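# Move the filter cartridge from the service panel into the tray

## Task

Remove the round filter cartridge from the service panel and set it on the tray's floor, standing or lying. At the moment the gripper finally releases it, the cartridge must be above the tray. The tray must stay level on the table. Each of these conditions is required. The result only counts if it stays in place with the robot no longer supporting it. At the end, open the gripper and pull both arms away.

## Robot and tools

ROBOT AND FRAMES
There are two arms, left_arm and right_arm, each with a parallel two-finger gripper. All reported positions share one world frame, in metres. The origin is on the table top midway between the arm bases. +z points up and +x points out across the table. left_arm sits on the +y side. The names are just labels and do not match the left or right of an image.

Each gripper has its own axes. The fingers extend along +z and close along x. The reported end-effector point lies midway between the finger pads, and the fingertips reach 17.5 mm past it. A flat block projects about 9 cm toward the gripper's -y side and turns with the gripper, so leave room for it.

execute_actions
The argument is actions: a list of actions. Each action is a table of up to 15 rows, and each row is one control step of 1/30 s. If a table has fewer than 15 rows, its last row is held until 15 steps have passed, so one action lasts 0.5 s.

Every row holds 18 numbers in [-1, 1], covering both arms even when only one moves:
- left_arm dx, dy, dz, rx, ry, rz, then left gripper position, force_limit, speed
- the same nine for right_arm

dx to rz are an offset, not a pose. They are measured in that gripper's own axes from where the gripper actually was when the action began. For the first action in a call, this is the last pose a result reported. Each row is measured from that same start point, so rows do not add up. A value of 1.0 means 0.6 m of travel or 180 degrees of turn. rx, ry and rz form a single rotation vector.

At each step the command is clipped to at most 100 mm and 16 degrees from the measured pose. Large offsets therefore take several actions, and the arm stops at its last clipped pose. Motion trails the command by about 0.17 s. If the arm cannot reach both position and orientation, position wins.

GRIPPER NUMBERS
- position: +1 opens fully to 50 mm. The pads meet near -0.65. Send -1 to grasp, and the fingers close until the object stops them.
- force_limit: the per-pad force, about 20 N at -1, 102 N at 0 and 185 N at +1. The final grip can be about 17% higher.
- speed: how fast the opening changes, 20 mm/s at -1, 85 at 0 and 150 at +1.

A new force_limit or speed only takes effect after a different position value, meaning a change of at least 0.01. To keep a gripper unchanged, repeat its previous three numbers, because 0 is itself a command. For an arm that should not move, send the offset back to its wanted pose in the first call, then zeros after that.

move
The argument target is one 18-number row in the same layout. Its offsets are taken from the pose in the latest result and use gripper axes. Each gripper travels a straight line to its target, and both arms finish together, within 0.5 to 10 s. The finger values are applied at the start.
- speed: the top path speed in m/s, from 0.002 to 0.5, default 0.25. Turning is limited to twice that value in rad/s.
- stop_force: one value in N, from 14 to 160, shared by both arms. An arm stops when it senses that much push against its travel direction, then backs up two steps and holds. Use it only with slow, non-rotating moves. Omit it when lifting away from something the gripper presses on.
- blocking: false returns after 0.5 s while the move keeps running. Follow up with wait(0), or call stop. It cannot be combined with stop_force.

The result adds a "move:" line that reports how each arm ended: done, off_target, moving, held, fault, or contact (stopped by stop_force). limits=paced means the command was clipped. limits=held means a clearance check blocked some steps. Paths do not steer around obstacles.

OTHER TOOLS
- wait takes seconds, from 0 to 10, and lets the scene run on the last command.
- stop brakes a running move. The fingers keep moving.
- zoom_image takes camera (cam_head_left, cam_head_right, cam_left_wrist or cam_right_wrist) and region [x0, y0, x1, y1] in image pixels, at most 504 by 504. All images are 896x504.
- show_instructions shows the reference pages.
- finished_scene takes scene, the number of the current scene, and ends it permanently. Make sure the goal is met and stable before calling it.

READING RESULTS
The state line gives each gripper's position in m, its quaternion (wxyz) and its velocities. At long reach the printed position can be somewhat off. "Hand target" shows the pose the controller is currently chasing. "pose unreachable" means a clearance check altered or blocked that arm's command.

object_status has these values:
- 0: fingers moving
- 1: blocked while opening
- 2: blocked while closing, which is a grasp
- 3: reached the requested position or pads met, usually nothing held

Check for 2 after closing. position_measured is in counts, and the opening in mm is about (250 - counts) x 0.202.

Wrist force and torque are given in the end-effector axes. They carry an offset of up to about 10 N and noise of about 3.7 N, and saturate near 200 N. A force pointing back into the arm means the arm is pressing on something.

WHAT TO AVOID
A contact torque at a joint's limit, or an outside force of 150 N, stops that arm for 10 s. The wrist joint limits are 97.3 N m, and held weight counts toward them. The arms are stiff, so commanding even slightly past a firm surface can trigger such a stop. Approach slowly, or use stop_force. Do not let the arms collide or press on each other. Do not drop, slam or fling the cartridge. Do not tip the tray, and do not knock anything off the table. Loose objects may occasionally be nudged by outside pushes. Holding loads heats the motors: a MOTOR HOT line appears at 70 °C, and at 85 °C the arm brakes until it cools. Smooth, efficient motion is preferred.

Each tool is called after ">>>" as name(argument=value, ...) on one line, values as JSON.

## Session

>>> execute_actions(actions=[])

>>> show_instructions()

Scene clock: 0.00 s.
left_arm: end_effector_position=(+0.1276, +0.4142, +0.1666) position_measured=3 object_status=3 end_effector_quat_wxyz=(-0.074, +0.451, +0.889, -0.033) end_effector_velocity=(-0.000, -0.000, +0.000) end_effector_angular_velocity=(-0.001, -0.000, -0.001) | right_arm: end_effector_position=(+0.8659, -0.8794, +0.1620) position_measured=3 object_status=3 end_effector_quat_wxyz=(+0.000, +0.706, +0.708, -0.001) end_effector_velocity=(+0.001, +0.000, +0.000) end_effector_angular_velocity=(-0.000, -0.001, +0.001)
Joint positions: left_arm=[-1.599 -2.057  2.792 -2.316 -1.733 -2.314] | right_arm=[ 3.381 -1.805 -2.214 -0.694  1.57   0.238]
Joint velocities: left_arm=[-0.    -0.    -0.     0.     0.     0.001] | right_arm=[ 0.    -0.     0.     0.    -0.    -0.001]
Motor temperatures (°C, as the motors report them): left_arm=[23 24 24 31 29 30] | right_arm=[25 25 26 28 27 30]
Wrist force (N, on the end effector, along its own x y z axes, offset not removed): no reading
Wrist torque (N m, same axes, about the end effector's origin, offset not removed): no reading
Hand target (left_arm): +0.128, +0.414, +0.167; -0.074, +0.451, +0.889, -0.033
Hand target (right_arm): +0.866, -0.879, +0.162; +0.000, +0.706, +0.708, -0.001
camera_calibration (this result's frames):
cam_left_wrist: T_world_to_cam=[[-0.573782, 0.817009, 0.0571883, -0.267955], [0.818058, 0.568355, 0.0880522, -0.346147], [0.0394361, 0.0973061, -0.994473, 0.273752], [0, 0, 0, 1]] pos_world=[0.118625, 0.389018, 0.318042]

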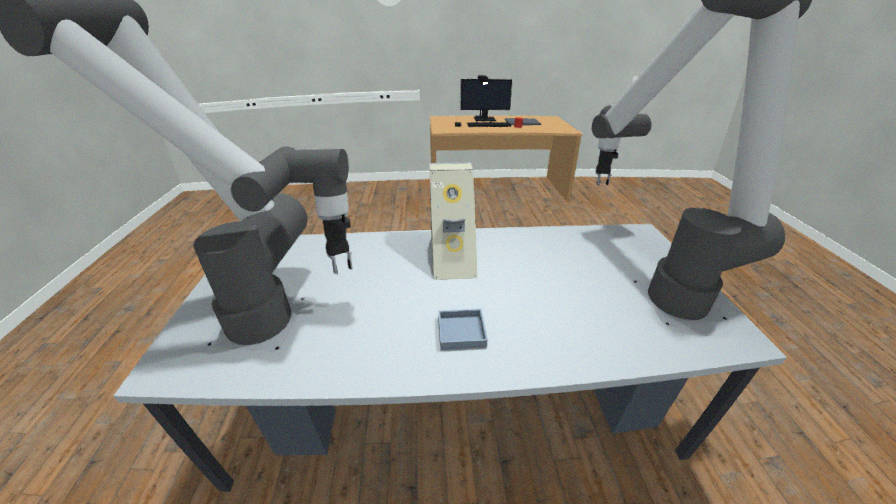

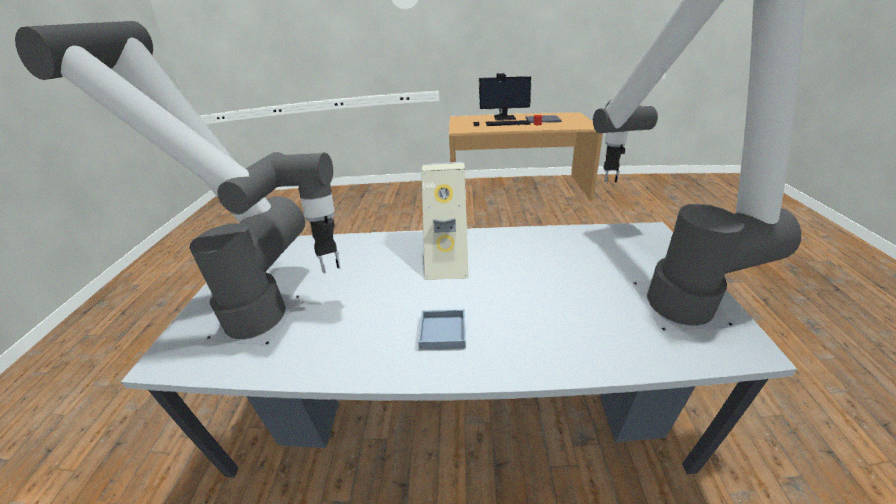

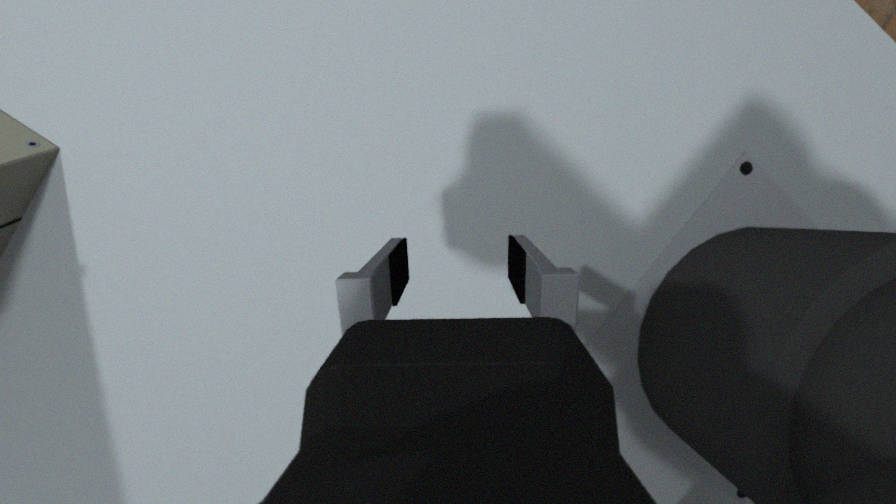

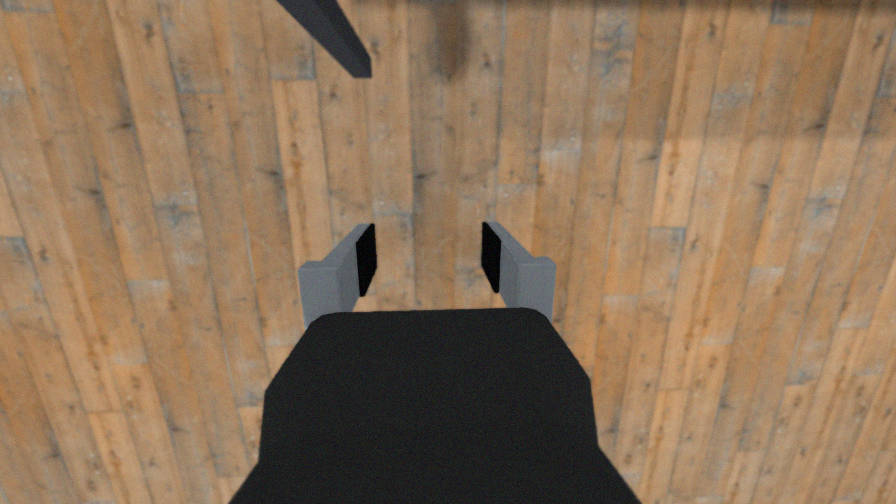

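Reference images for this scene: manual page 1, manual page 2, manual page 3, manual page 4, manual page 5, manual page 6, manual page 7.

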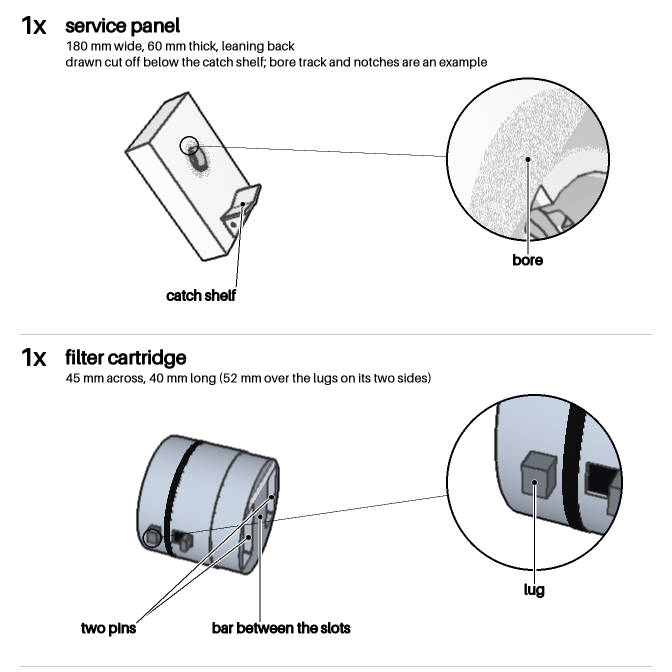

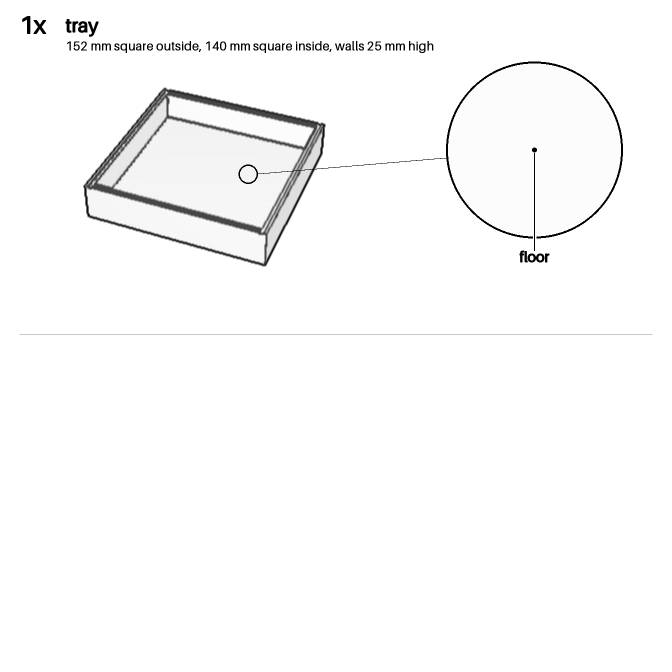

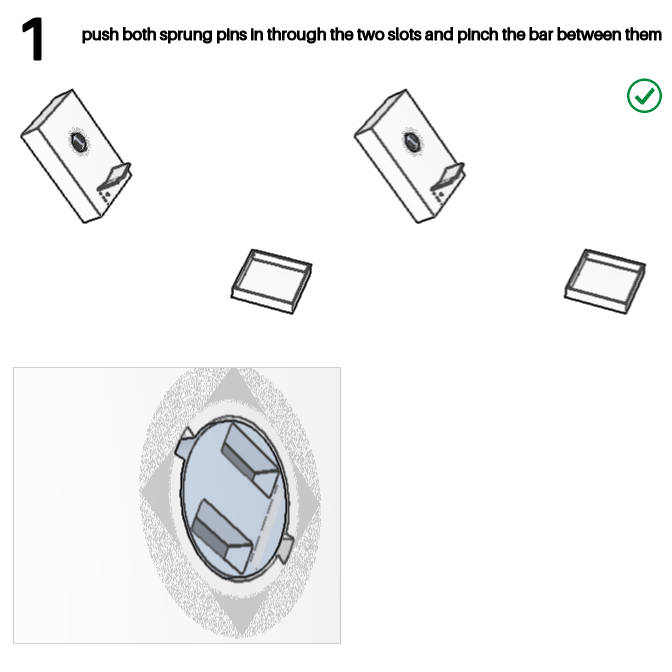

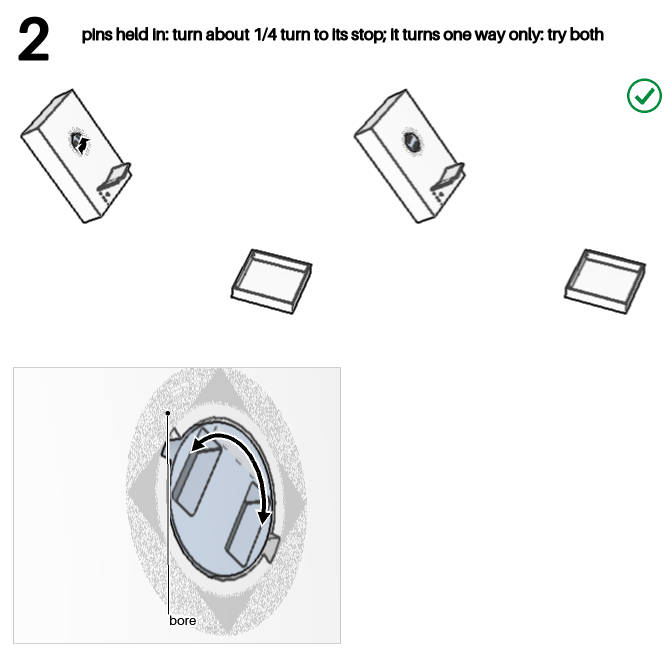

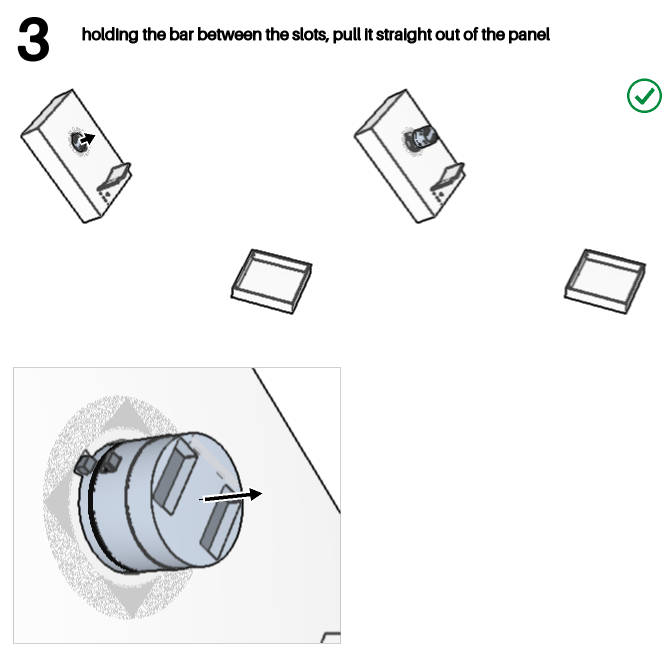

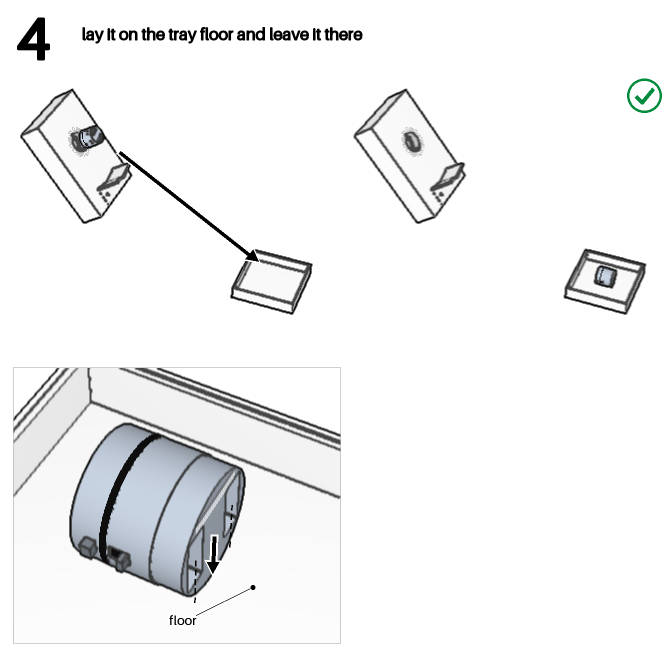

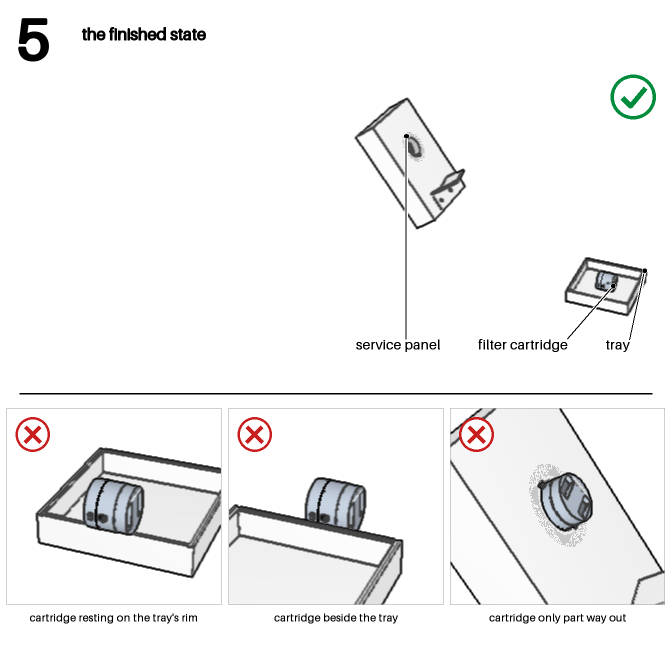

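>>> zoom_image(camera="cam_head_left", region=[390, 160, 520, 290])

Region (390, 160, 520, 290) of cam_head_left's 896x504 image, scaled by 3.877, with more detail than that image has.

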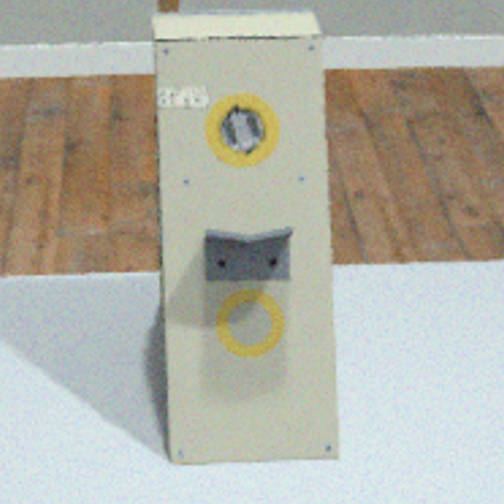

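>>> move(target=[-0.773,-0.109,-0.36,-0.3224,-0.1571,0.1039,0.4,0,0,0,0,0,0,0,0,1,0,0])

>>> zoom_image(camera="cam_left_wrist", region=[380, 160, 540, 320])

Scene clock: 6.20 s.
left_arm: end_effector_position=(+0.3800, -0.0002, +0.3403) position_measured=92 object_status=3 end_effector_quat_wxyz=(+0.366, +0.540, +0.704, +0.281) end_effector_velocity=(+0.001, -0.001, +0.000) end_effector_angular_velocity=(+0.000, -0.001, -0.000) | right_arm: end_effector_position=(+0.8659, -0.8794, +0.1620) position_measured=3 object_status=3 end_effector_quat_wxyz=(+0.000, +0.706, +0.708, -0.001) end_effector_velocity=(+0.000, -0.000, +0.000) end_effector_angular_velocity=(-0.000, -0.000, -0.000)
Joint positions: left_arm=[-1.671 -1.543  2.29  -2.065 -0.636 -2.144] | right_arm=[ 3.381 -1.805 -2.214 -0.694  1.57   0.238]
Joint velocities: left_arm=[ 0.001  0.001 -0.001 -0.001  0.001  0.002] | right_arm=[ 0.  0.  0. -0. -0.  0.]
Motor temperatures (°C, as the motors report them): left_arm=[23 24 24 31 29 30] | right_arm=[25 25 26 28 27 30]
Wrist force (N, on the end effector, along its own x y z axes, offset not removed): left_arm=[4.3 7.2 -0.1] | right_arm=[-6.9 -0.5 3.5]
Wrist torque (N m, same axes, about the end effector's origin, offset not removed): left_arm=[0.99 -1.00 0.43] | right_arm=[0.33 1.51 0.19]
Hand target (left_arm): +0.380, -0.000, +0.340; +0.366, +0.540, +0.704, +0.281
Hand target (right_arm): +0.866, -0.879, +0.162; +0.000, +0.706, +0.708, -0.001
Off the commanded pose (left_arm): 0.000 m, 0 deg.
Off the commanded pose (right_arm): 0.000 m, 0 deg.
move: done
camera_calibration (this result's frames):
cam_left_wrist: T_world_to_cam=[[-0.103382, 0.969602, -0.221773, 0.121791], [0.368084, 0.244433, 0.897088, -0.436839], [0.924027, 0.0111119, -0.382165, -0.0677067], [0, 0, 0, 1]] pos_world=[0.235947, -0.0105583, 0.393018]
cam_right_wrist: T_world_to_cam=[[0.0255398, 0.998573, 0.0468989, 0.841539], [0.960501, -0.0375162, 0.275735, -0.9055], [0.277101, 0.0380043, -0.960089, 0.0960847], [0, 0, 0, 1]] pos_world=[0.821616, -0.877961, 0.302461]

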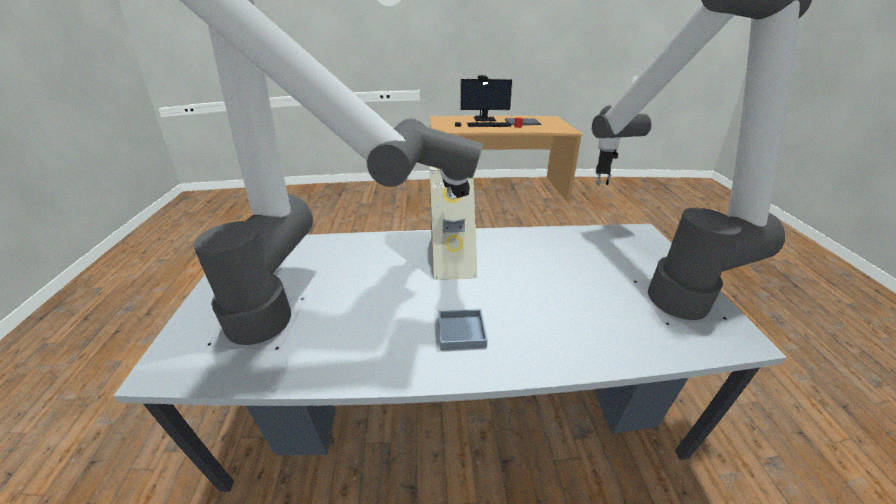

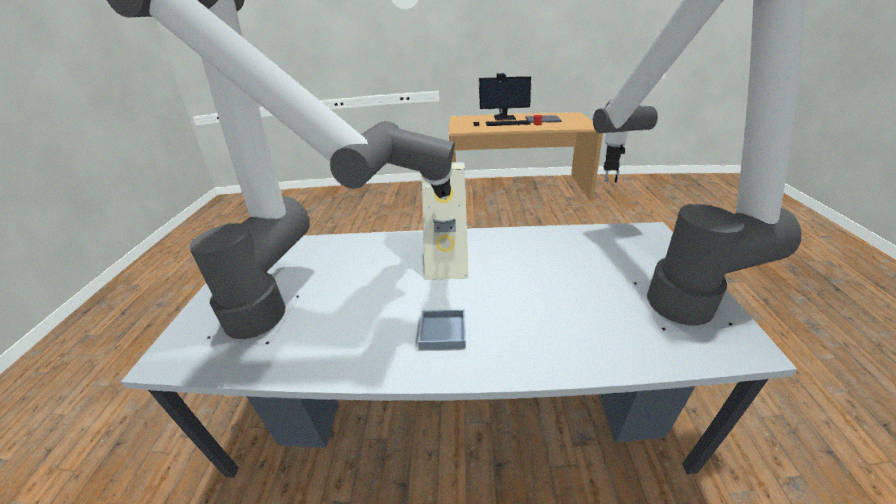

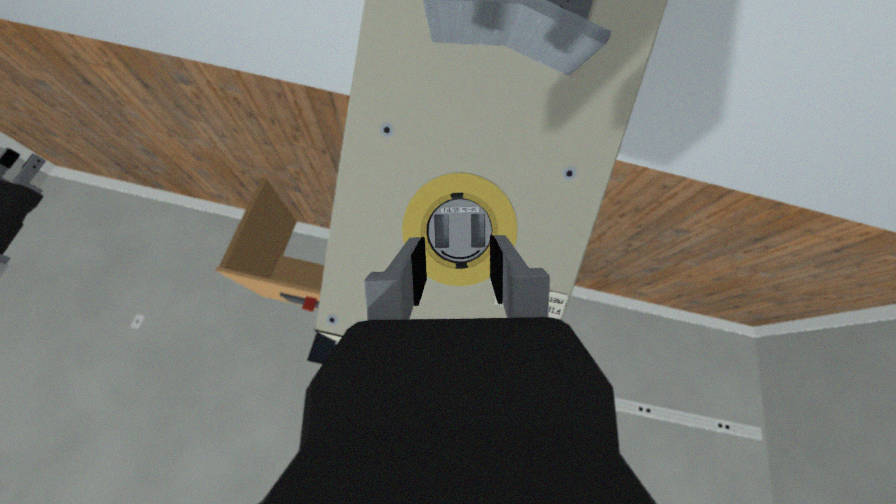

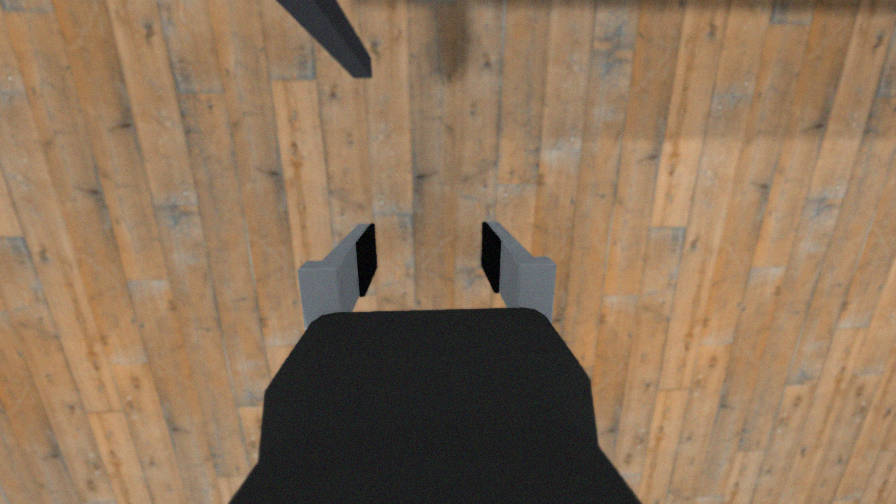

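Region (380, 160, 540, 320) of cam_left_wrist's 896x504 image, scaled by 3.150, with more detail than that image has.

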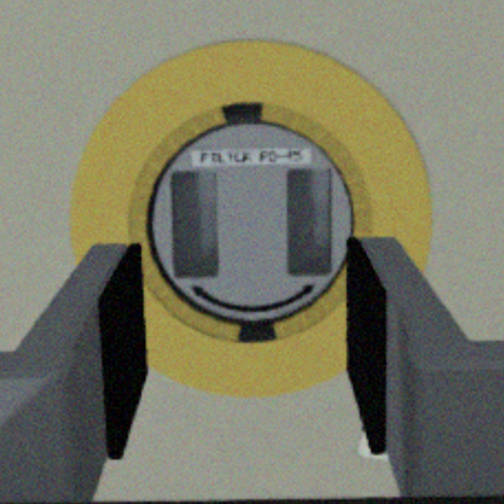

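>>> move(target=[0.0015,-0.0025,0.103,0,0,0.002,-0.11,0,0,0,0,0,0,0,0,1,0,0], speed=0.08)

>>> zoom_image(camera="cam_left_wrist", region=[400, 200, 520, 320])

Scene clock: 7.67 s.
left_arm: end_effector_position=(+0.4296, +0.0002, +0.3037) position_measured=169 object_status=3 end_effector_quat_wxyz=(+0.365, +0.542, +0.702, +0.282) end_effector_velocity=(+0.001, -0.000, -0.001) end_effector_angular_velocity=(+0.001, -0.001, -0.001) | right_arm: end_effector_position=(+0.8659, -0.8794, +0.1620) position_measured=3 object_status=3 end_effector_quat_wxyz=(+0.000, +0.706, +0.708, -0.001) end_effector_velocity=(-0.000, -0.000, +0.000) end_effector_angular_velocity=(+0.000, -0.001, -0.000)
Joint positions: left_arm=[-1.603 -1.482  2.324 -2.252 -0.621 -2.023] | right_arm=[ 3.381 -1.805 -2.214 -0.694  1.57   0.238]
Joint velocities: left_arm=[ 0.002  0.002  0.001 -0.005  0.001  0.004] | right_arm=[-0.     0.001 -0.     0.    -0.     0.   ]
Motor temperatures (°C, as the motors report them): left_arm=[23 24 24 31 29 30] | right_arm=[25 25 26 28 27 30]
Wrist force (N, on the end effector, along its own x y z axes, offset not removed): left_arm=[0.3 1.4 -2.9] | right_arm=[-6.2 -3.3 3.8]
Wrist torque (N m, same axes, about the end effector's origin, offset not removed): left_arm=[-0.25 -0.29 0.62] | right_arm=[-0.16 1.36 0.02]
Hand target (left_arm): +0.430, +0.000, +0.304; +0.365, +0.542, +0.702, +0.282
Hand target (right_arm): +0.866, -0.879, +0.162; +0.000, +0.706, +0.708, -0.001
Off the commanded pose (left_arm): 0.000 m, 0 deg.
Off the commanded pose (right_arm): 0.000 m, 0 deg.
move: done
camera_calibration (this result's frames):
cam_left_wrist: T_world_to_cam=[[-0.0997644, 0.971075, -0.216933, 0.115318], [0.368877, 0.238581, 0.898337, -0.423038], [0.924109, 0.00960048, -0.382009, -0.127609], [0, 0, 0, 1]] pos_world=[0.285478, -0.00982821, 0.356299]
cam_right_wrist: T_world_to_cam=[[0.0255399, 0.998573, 0.046899, 0.841539], [0.960501, -0.0375164, 0.275735, -0.9055], [0.277101, 0.0380043, -0.960089, 0.0960848], [0, 0, 0, 1]] pos_world=[0.821616, -0.87796, 0.302461]

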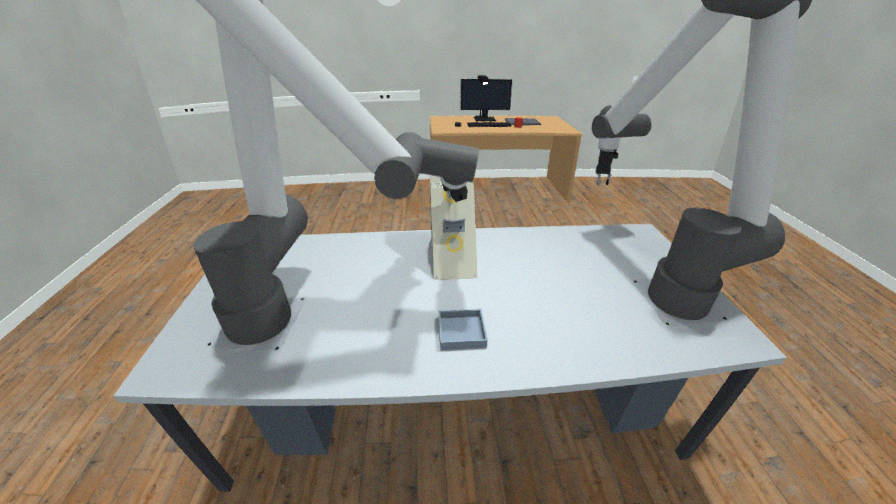

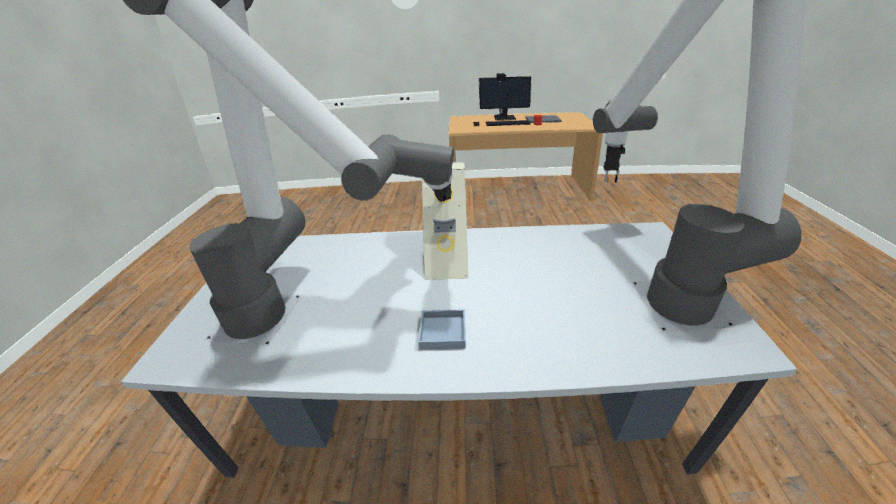

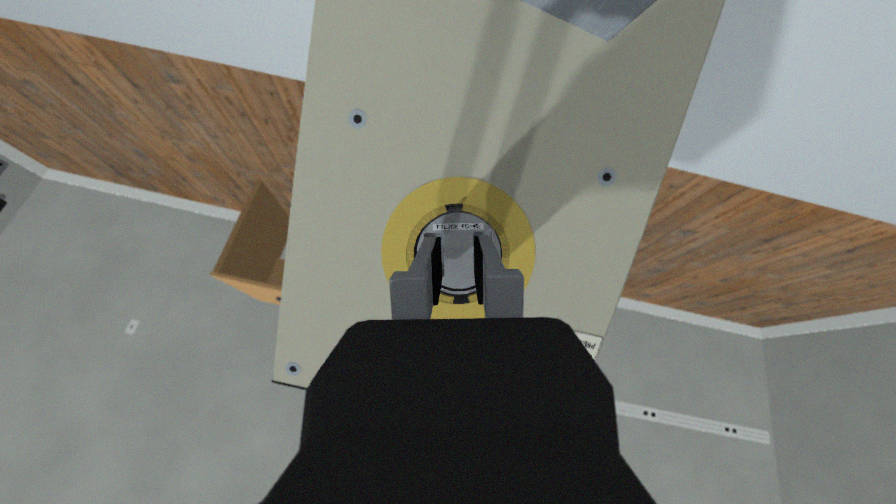

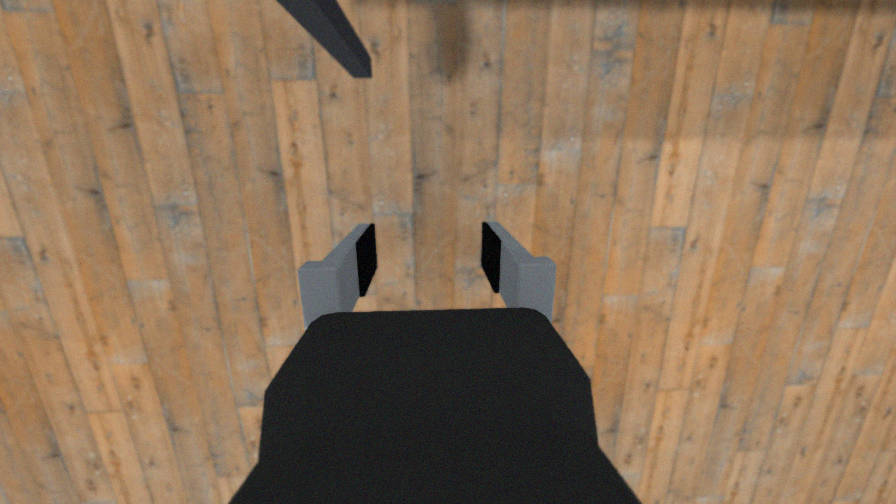

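Region (400, 200, 520, 320) of cam_left_wrist's 896x504 image, scaled by 4.200, with more detail than that image has.

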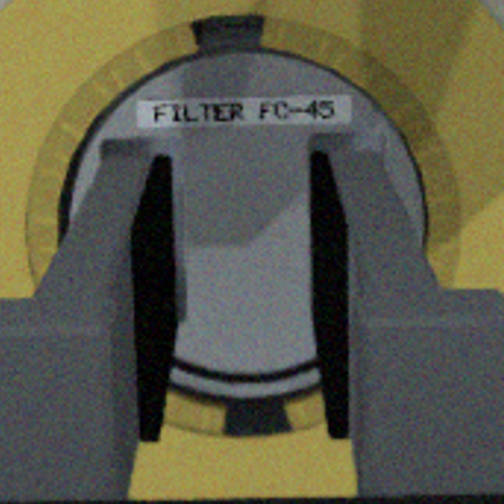

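>>> move(target=[0.0008,0.0008,0.008,0,0,0,-0.11,0,0,0,0,0,0,0,0,1,0,0], speed=0.02)

>>> move(target=[0,0,0.04,0,0,0,-0.11,0,0,0,0,0,0,0,0,1,0,0], speed=0.005, stop_force=35)

Scene clock: 11.50 s.
left_arm: end_effector_position=(+0.4337, +0.0008, +0.3013) position_measured=169 object_status=3 end_effector_quat_wxyz=(+0.365, +0.542, +0.702, +0.282) end_effector_velocity=(+0.001, +0.000, -0.000) end_effector_angular_velocity=(+0.001, -0.001, -0.001) | right_arm: end_effector_position=(+0.8659, -0.8794, +0.1620) position_measured=3 object_status=3 end_effector_quat_wxyz=(+0.000, +0.706, +0.708, -0.001) end_effector_velocity=(-0.001, -0.000, -0.001) end_effector_angular_velocity=(-0.000, +0.002, -0.001)
Joint positions: left_arm=[-1.597 -1.478  2.327 -2.266 -0.621 -2.014] | right_arm=[ 3.381 -1.805 -2.214 -0.694  1.57   0.238]
Joint velocities: left_arm=[ 0.001  0.001  0.001 -0.004  0.001  0.004] | right_arm=[ 0.    -0.    -0.001 -0.     0.     0.001]
Motor temperatures (°C, as the motors report them): left_arm=[23 24 24 31 29 30] | right_arm=[25 25 26 28 27 30]
Wrist force (N, on the end effector, along its own x y z axes, offset not removed): left_arm=[2.6 1.7 -0.6] | right_arm=[-4.1 -1.5 5.5]
Wrist torque (N m, same axes, about the end effector's origin, offset not removed): left_arm=[0.00 -0.76 0.50] | right_arm=[0.20 1.02 0.11]
Hand target (left_arm): +0.434, +0.001, +0.301; +0.365, +0.542, +0.702, +0.282
Hand target (right_arm): +0.866, -0.879, +0.162; +0.000, +0.706, +0.708, -0.001
Off the commanded pose (left_arm): 0.000 m, 0 deg.
Off the commanded pose (right_arm): 0.000 m, 0 deg.
move: done
camera_calibration (this result's frames):
cam_left_wrist: T_world_to_cam=[[-0.0997687, 0.971074, -0.216938, 0.114643], [0.368862, 0.238587, 0.898341, -0.422493], [0.924114, 0.00960619, -0.381996, -0.132285], [0, 0, 0, 1]] pos_world=[0.289526, -0.00925445, 0.353881]
cam_right_wrist: T_world_to_cam=[[0.02554, 0.998573, 0.046899, 0.841539], [0.960501, -0.0375164, 0.275735, -0.9055], [0.277101, 0.0380043, -0.960089, 0.0960847], [0, 0, 0, 1]] pos_world=[0.821616, -0.877961, 0.302461]

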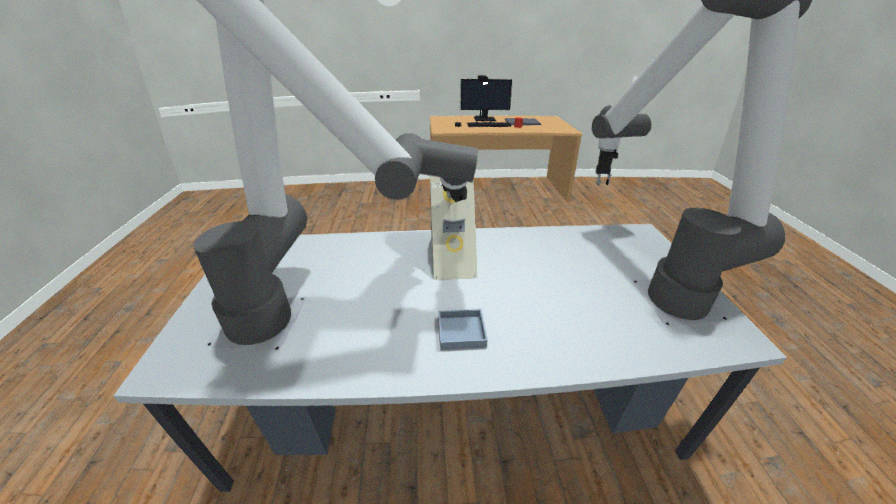

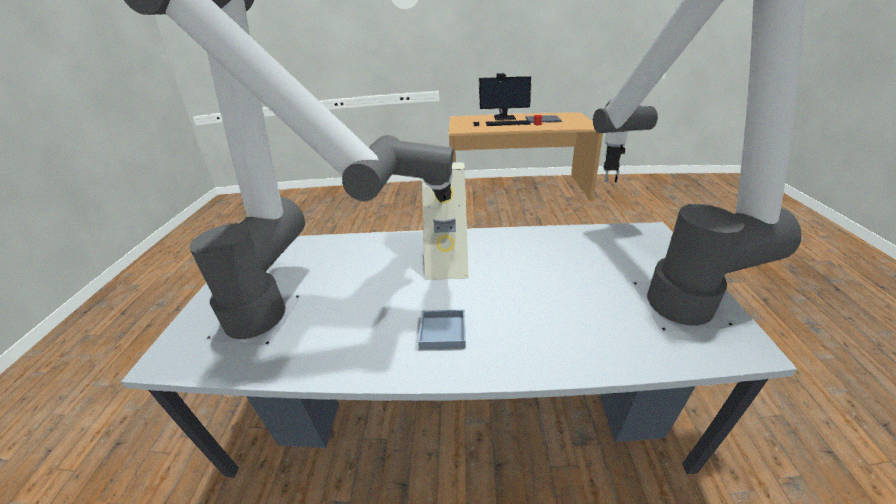

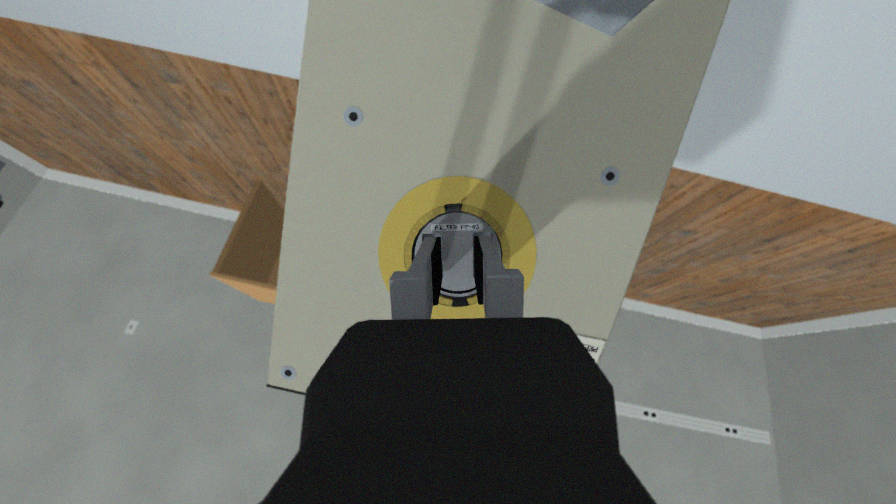

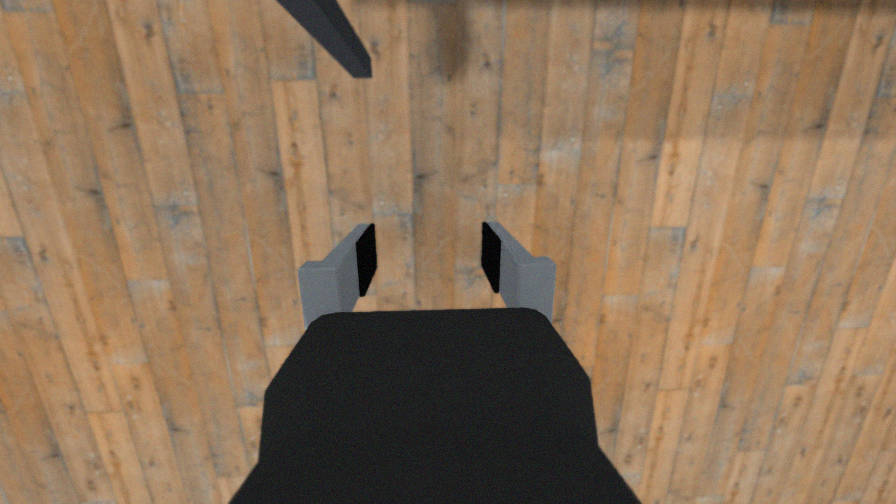

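Scene clock: 14.40 s.
left_arm: end_effector_position=(+0.4440, +0.0008, +0.2940) position_measured=169 object_status=3 end_effector_quat_wxyz=(+0.365, +0.542, +0.702, +0.282) end_effector_velocity=(-0.000, +0.001, -0.000) end_effector_angular_velocity=(+0.000, +0.001, +0.002) | right_arm: end_effector_position=(+0.8659, -0.8794, +0.1620) position_measured=3 object_status=3 end_effector_quat_wxyz=(+0.000, +0.706, +0.708, -0.001) end_effector_velocity=(+0.001, +0.000, +0.001) end_effector_angular_velocity=(+0.000, -0.002, -0.001)
Joint positions: left_arm=[-1.583 -1.464  2.332 -2.306 -0.618 -1.99 ] | right_arm=[ 3.381 -1.805 -2.214 -0.694  1.57   0.238]
Joint velocities: left_arm=[-0.    -0.001  0.     0.005 -0.001 -0.004] | right_arm=[-0.     0.001  0.001  0.    -0.     0.001]
Motor temperatures (°C, as the motors report them): left_arm=[23 24 24 31 29 30] | right_arm=[25 25 26 28 27 30]
Wrist force (N, on the end effector, along its own x y z axes, offset not removed): left_arm=[-6.8 -3.4 -60.0] | right_arm=[-3.1 -2.2 2.9]
Wrist torque (N m, same axes, about the end effector's origin, offset not removed): left_arm=[-0.28 -1.93 0.49] | right_arm=[0.10 0.74 -0.05]
Hand target (left_arm): +0.444, +0.001, +0.294; +0.365, +0.542, +0.702, +0.282
Hand target (right_arm): +0.866, -0.879, +0.162; +0.000, +0.706, +0.708, -0.001
Off the commanded pose (left_arm): 0.011 m, 0 deg.
Off the commanded pose (right_arm): 0.000 m, 0 deg.
move: contact (left_arm)
camera_calibration (this result's frames):
cam_left_wrist: T_world_to_cam=[[-0.0996424, 0.971082, -0.216959, 0.114105], [0.36889, 0.238559, 0.898337, -0.419821], [0.924117, 0.00947834, -0.381993, -0.14461], [0, 0, 0, 1]] pos_world=[0.299874, -0.00928317, 0.346657]
cam_right_wrist: T_world_to_cam=[[0.0255397, 0.998573, 0.0468991, 0.841539], [0.960501, -0.0375162, 0.275735, -0.9055], [0.277101, 0.0380045, -0.960089, 0.0960849], [0, 0, 0, 1]] pos_world=[0.821616, -0.87796, 0.302461]

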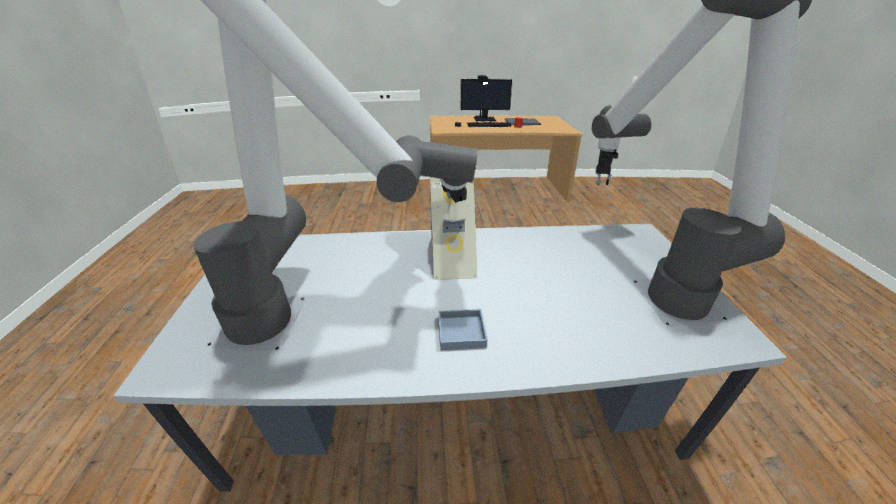

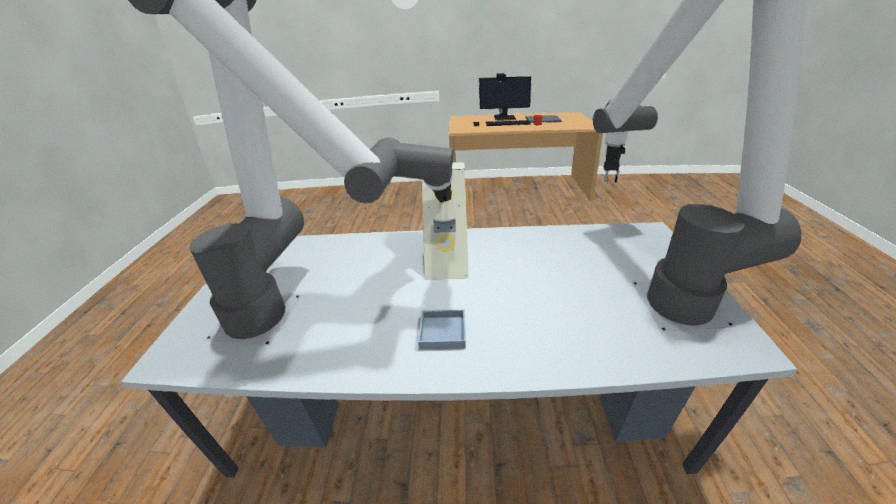

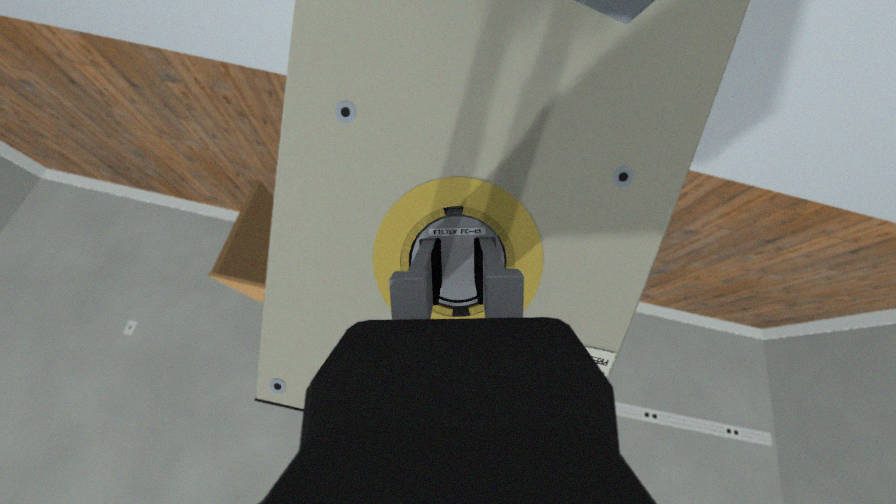

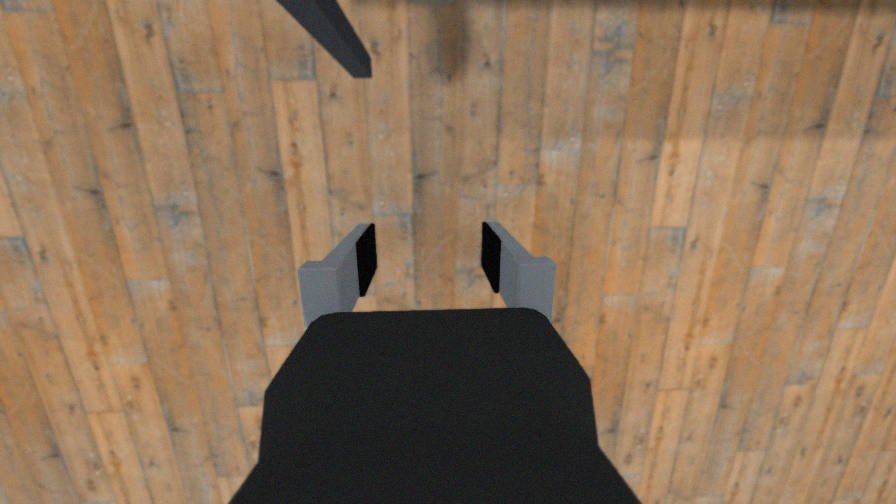

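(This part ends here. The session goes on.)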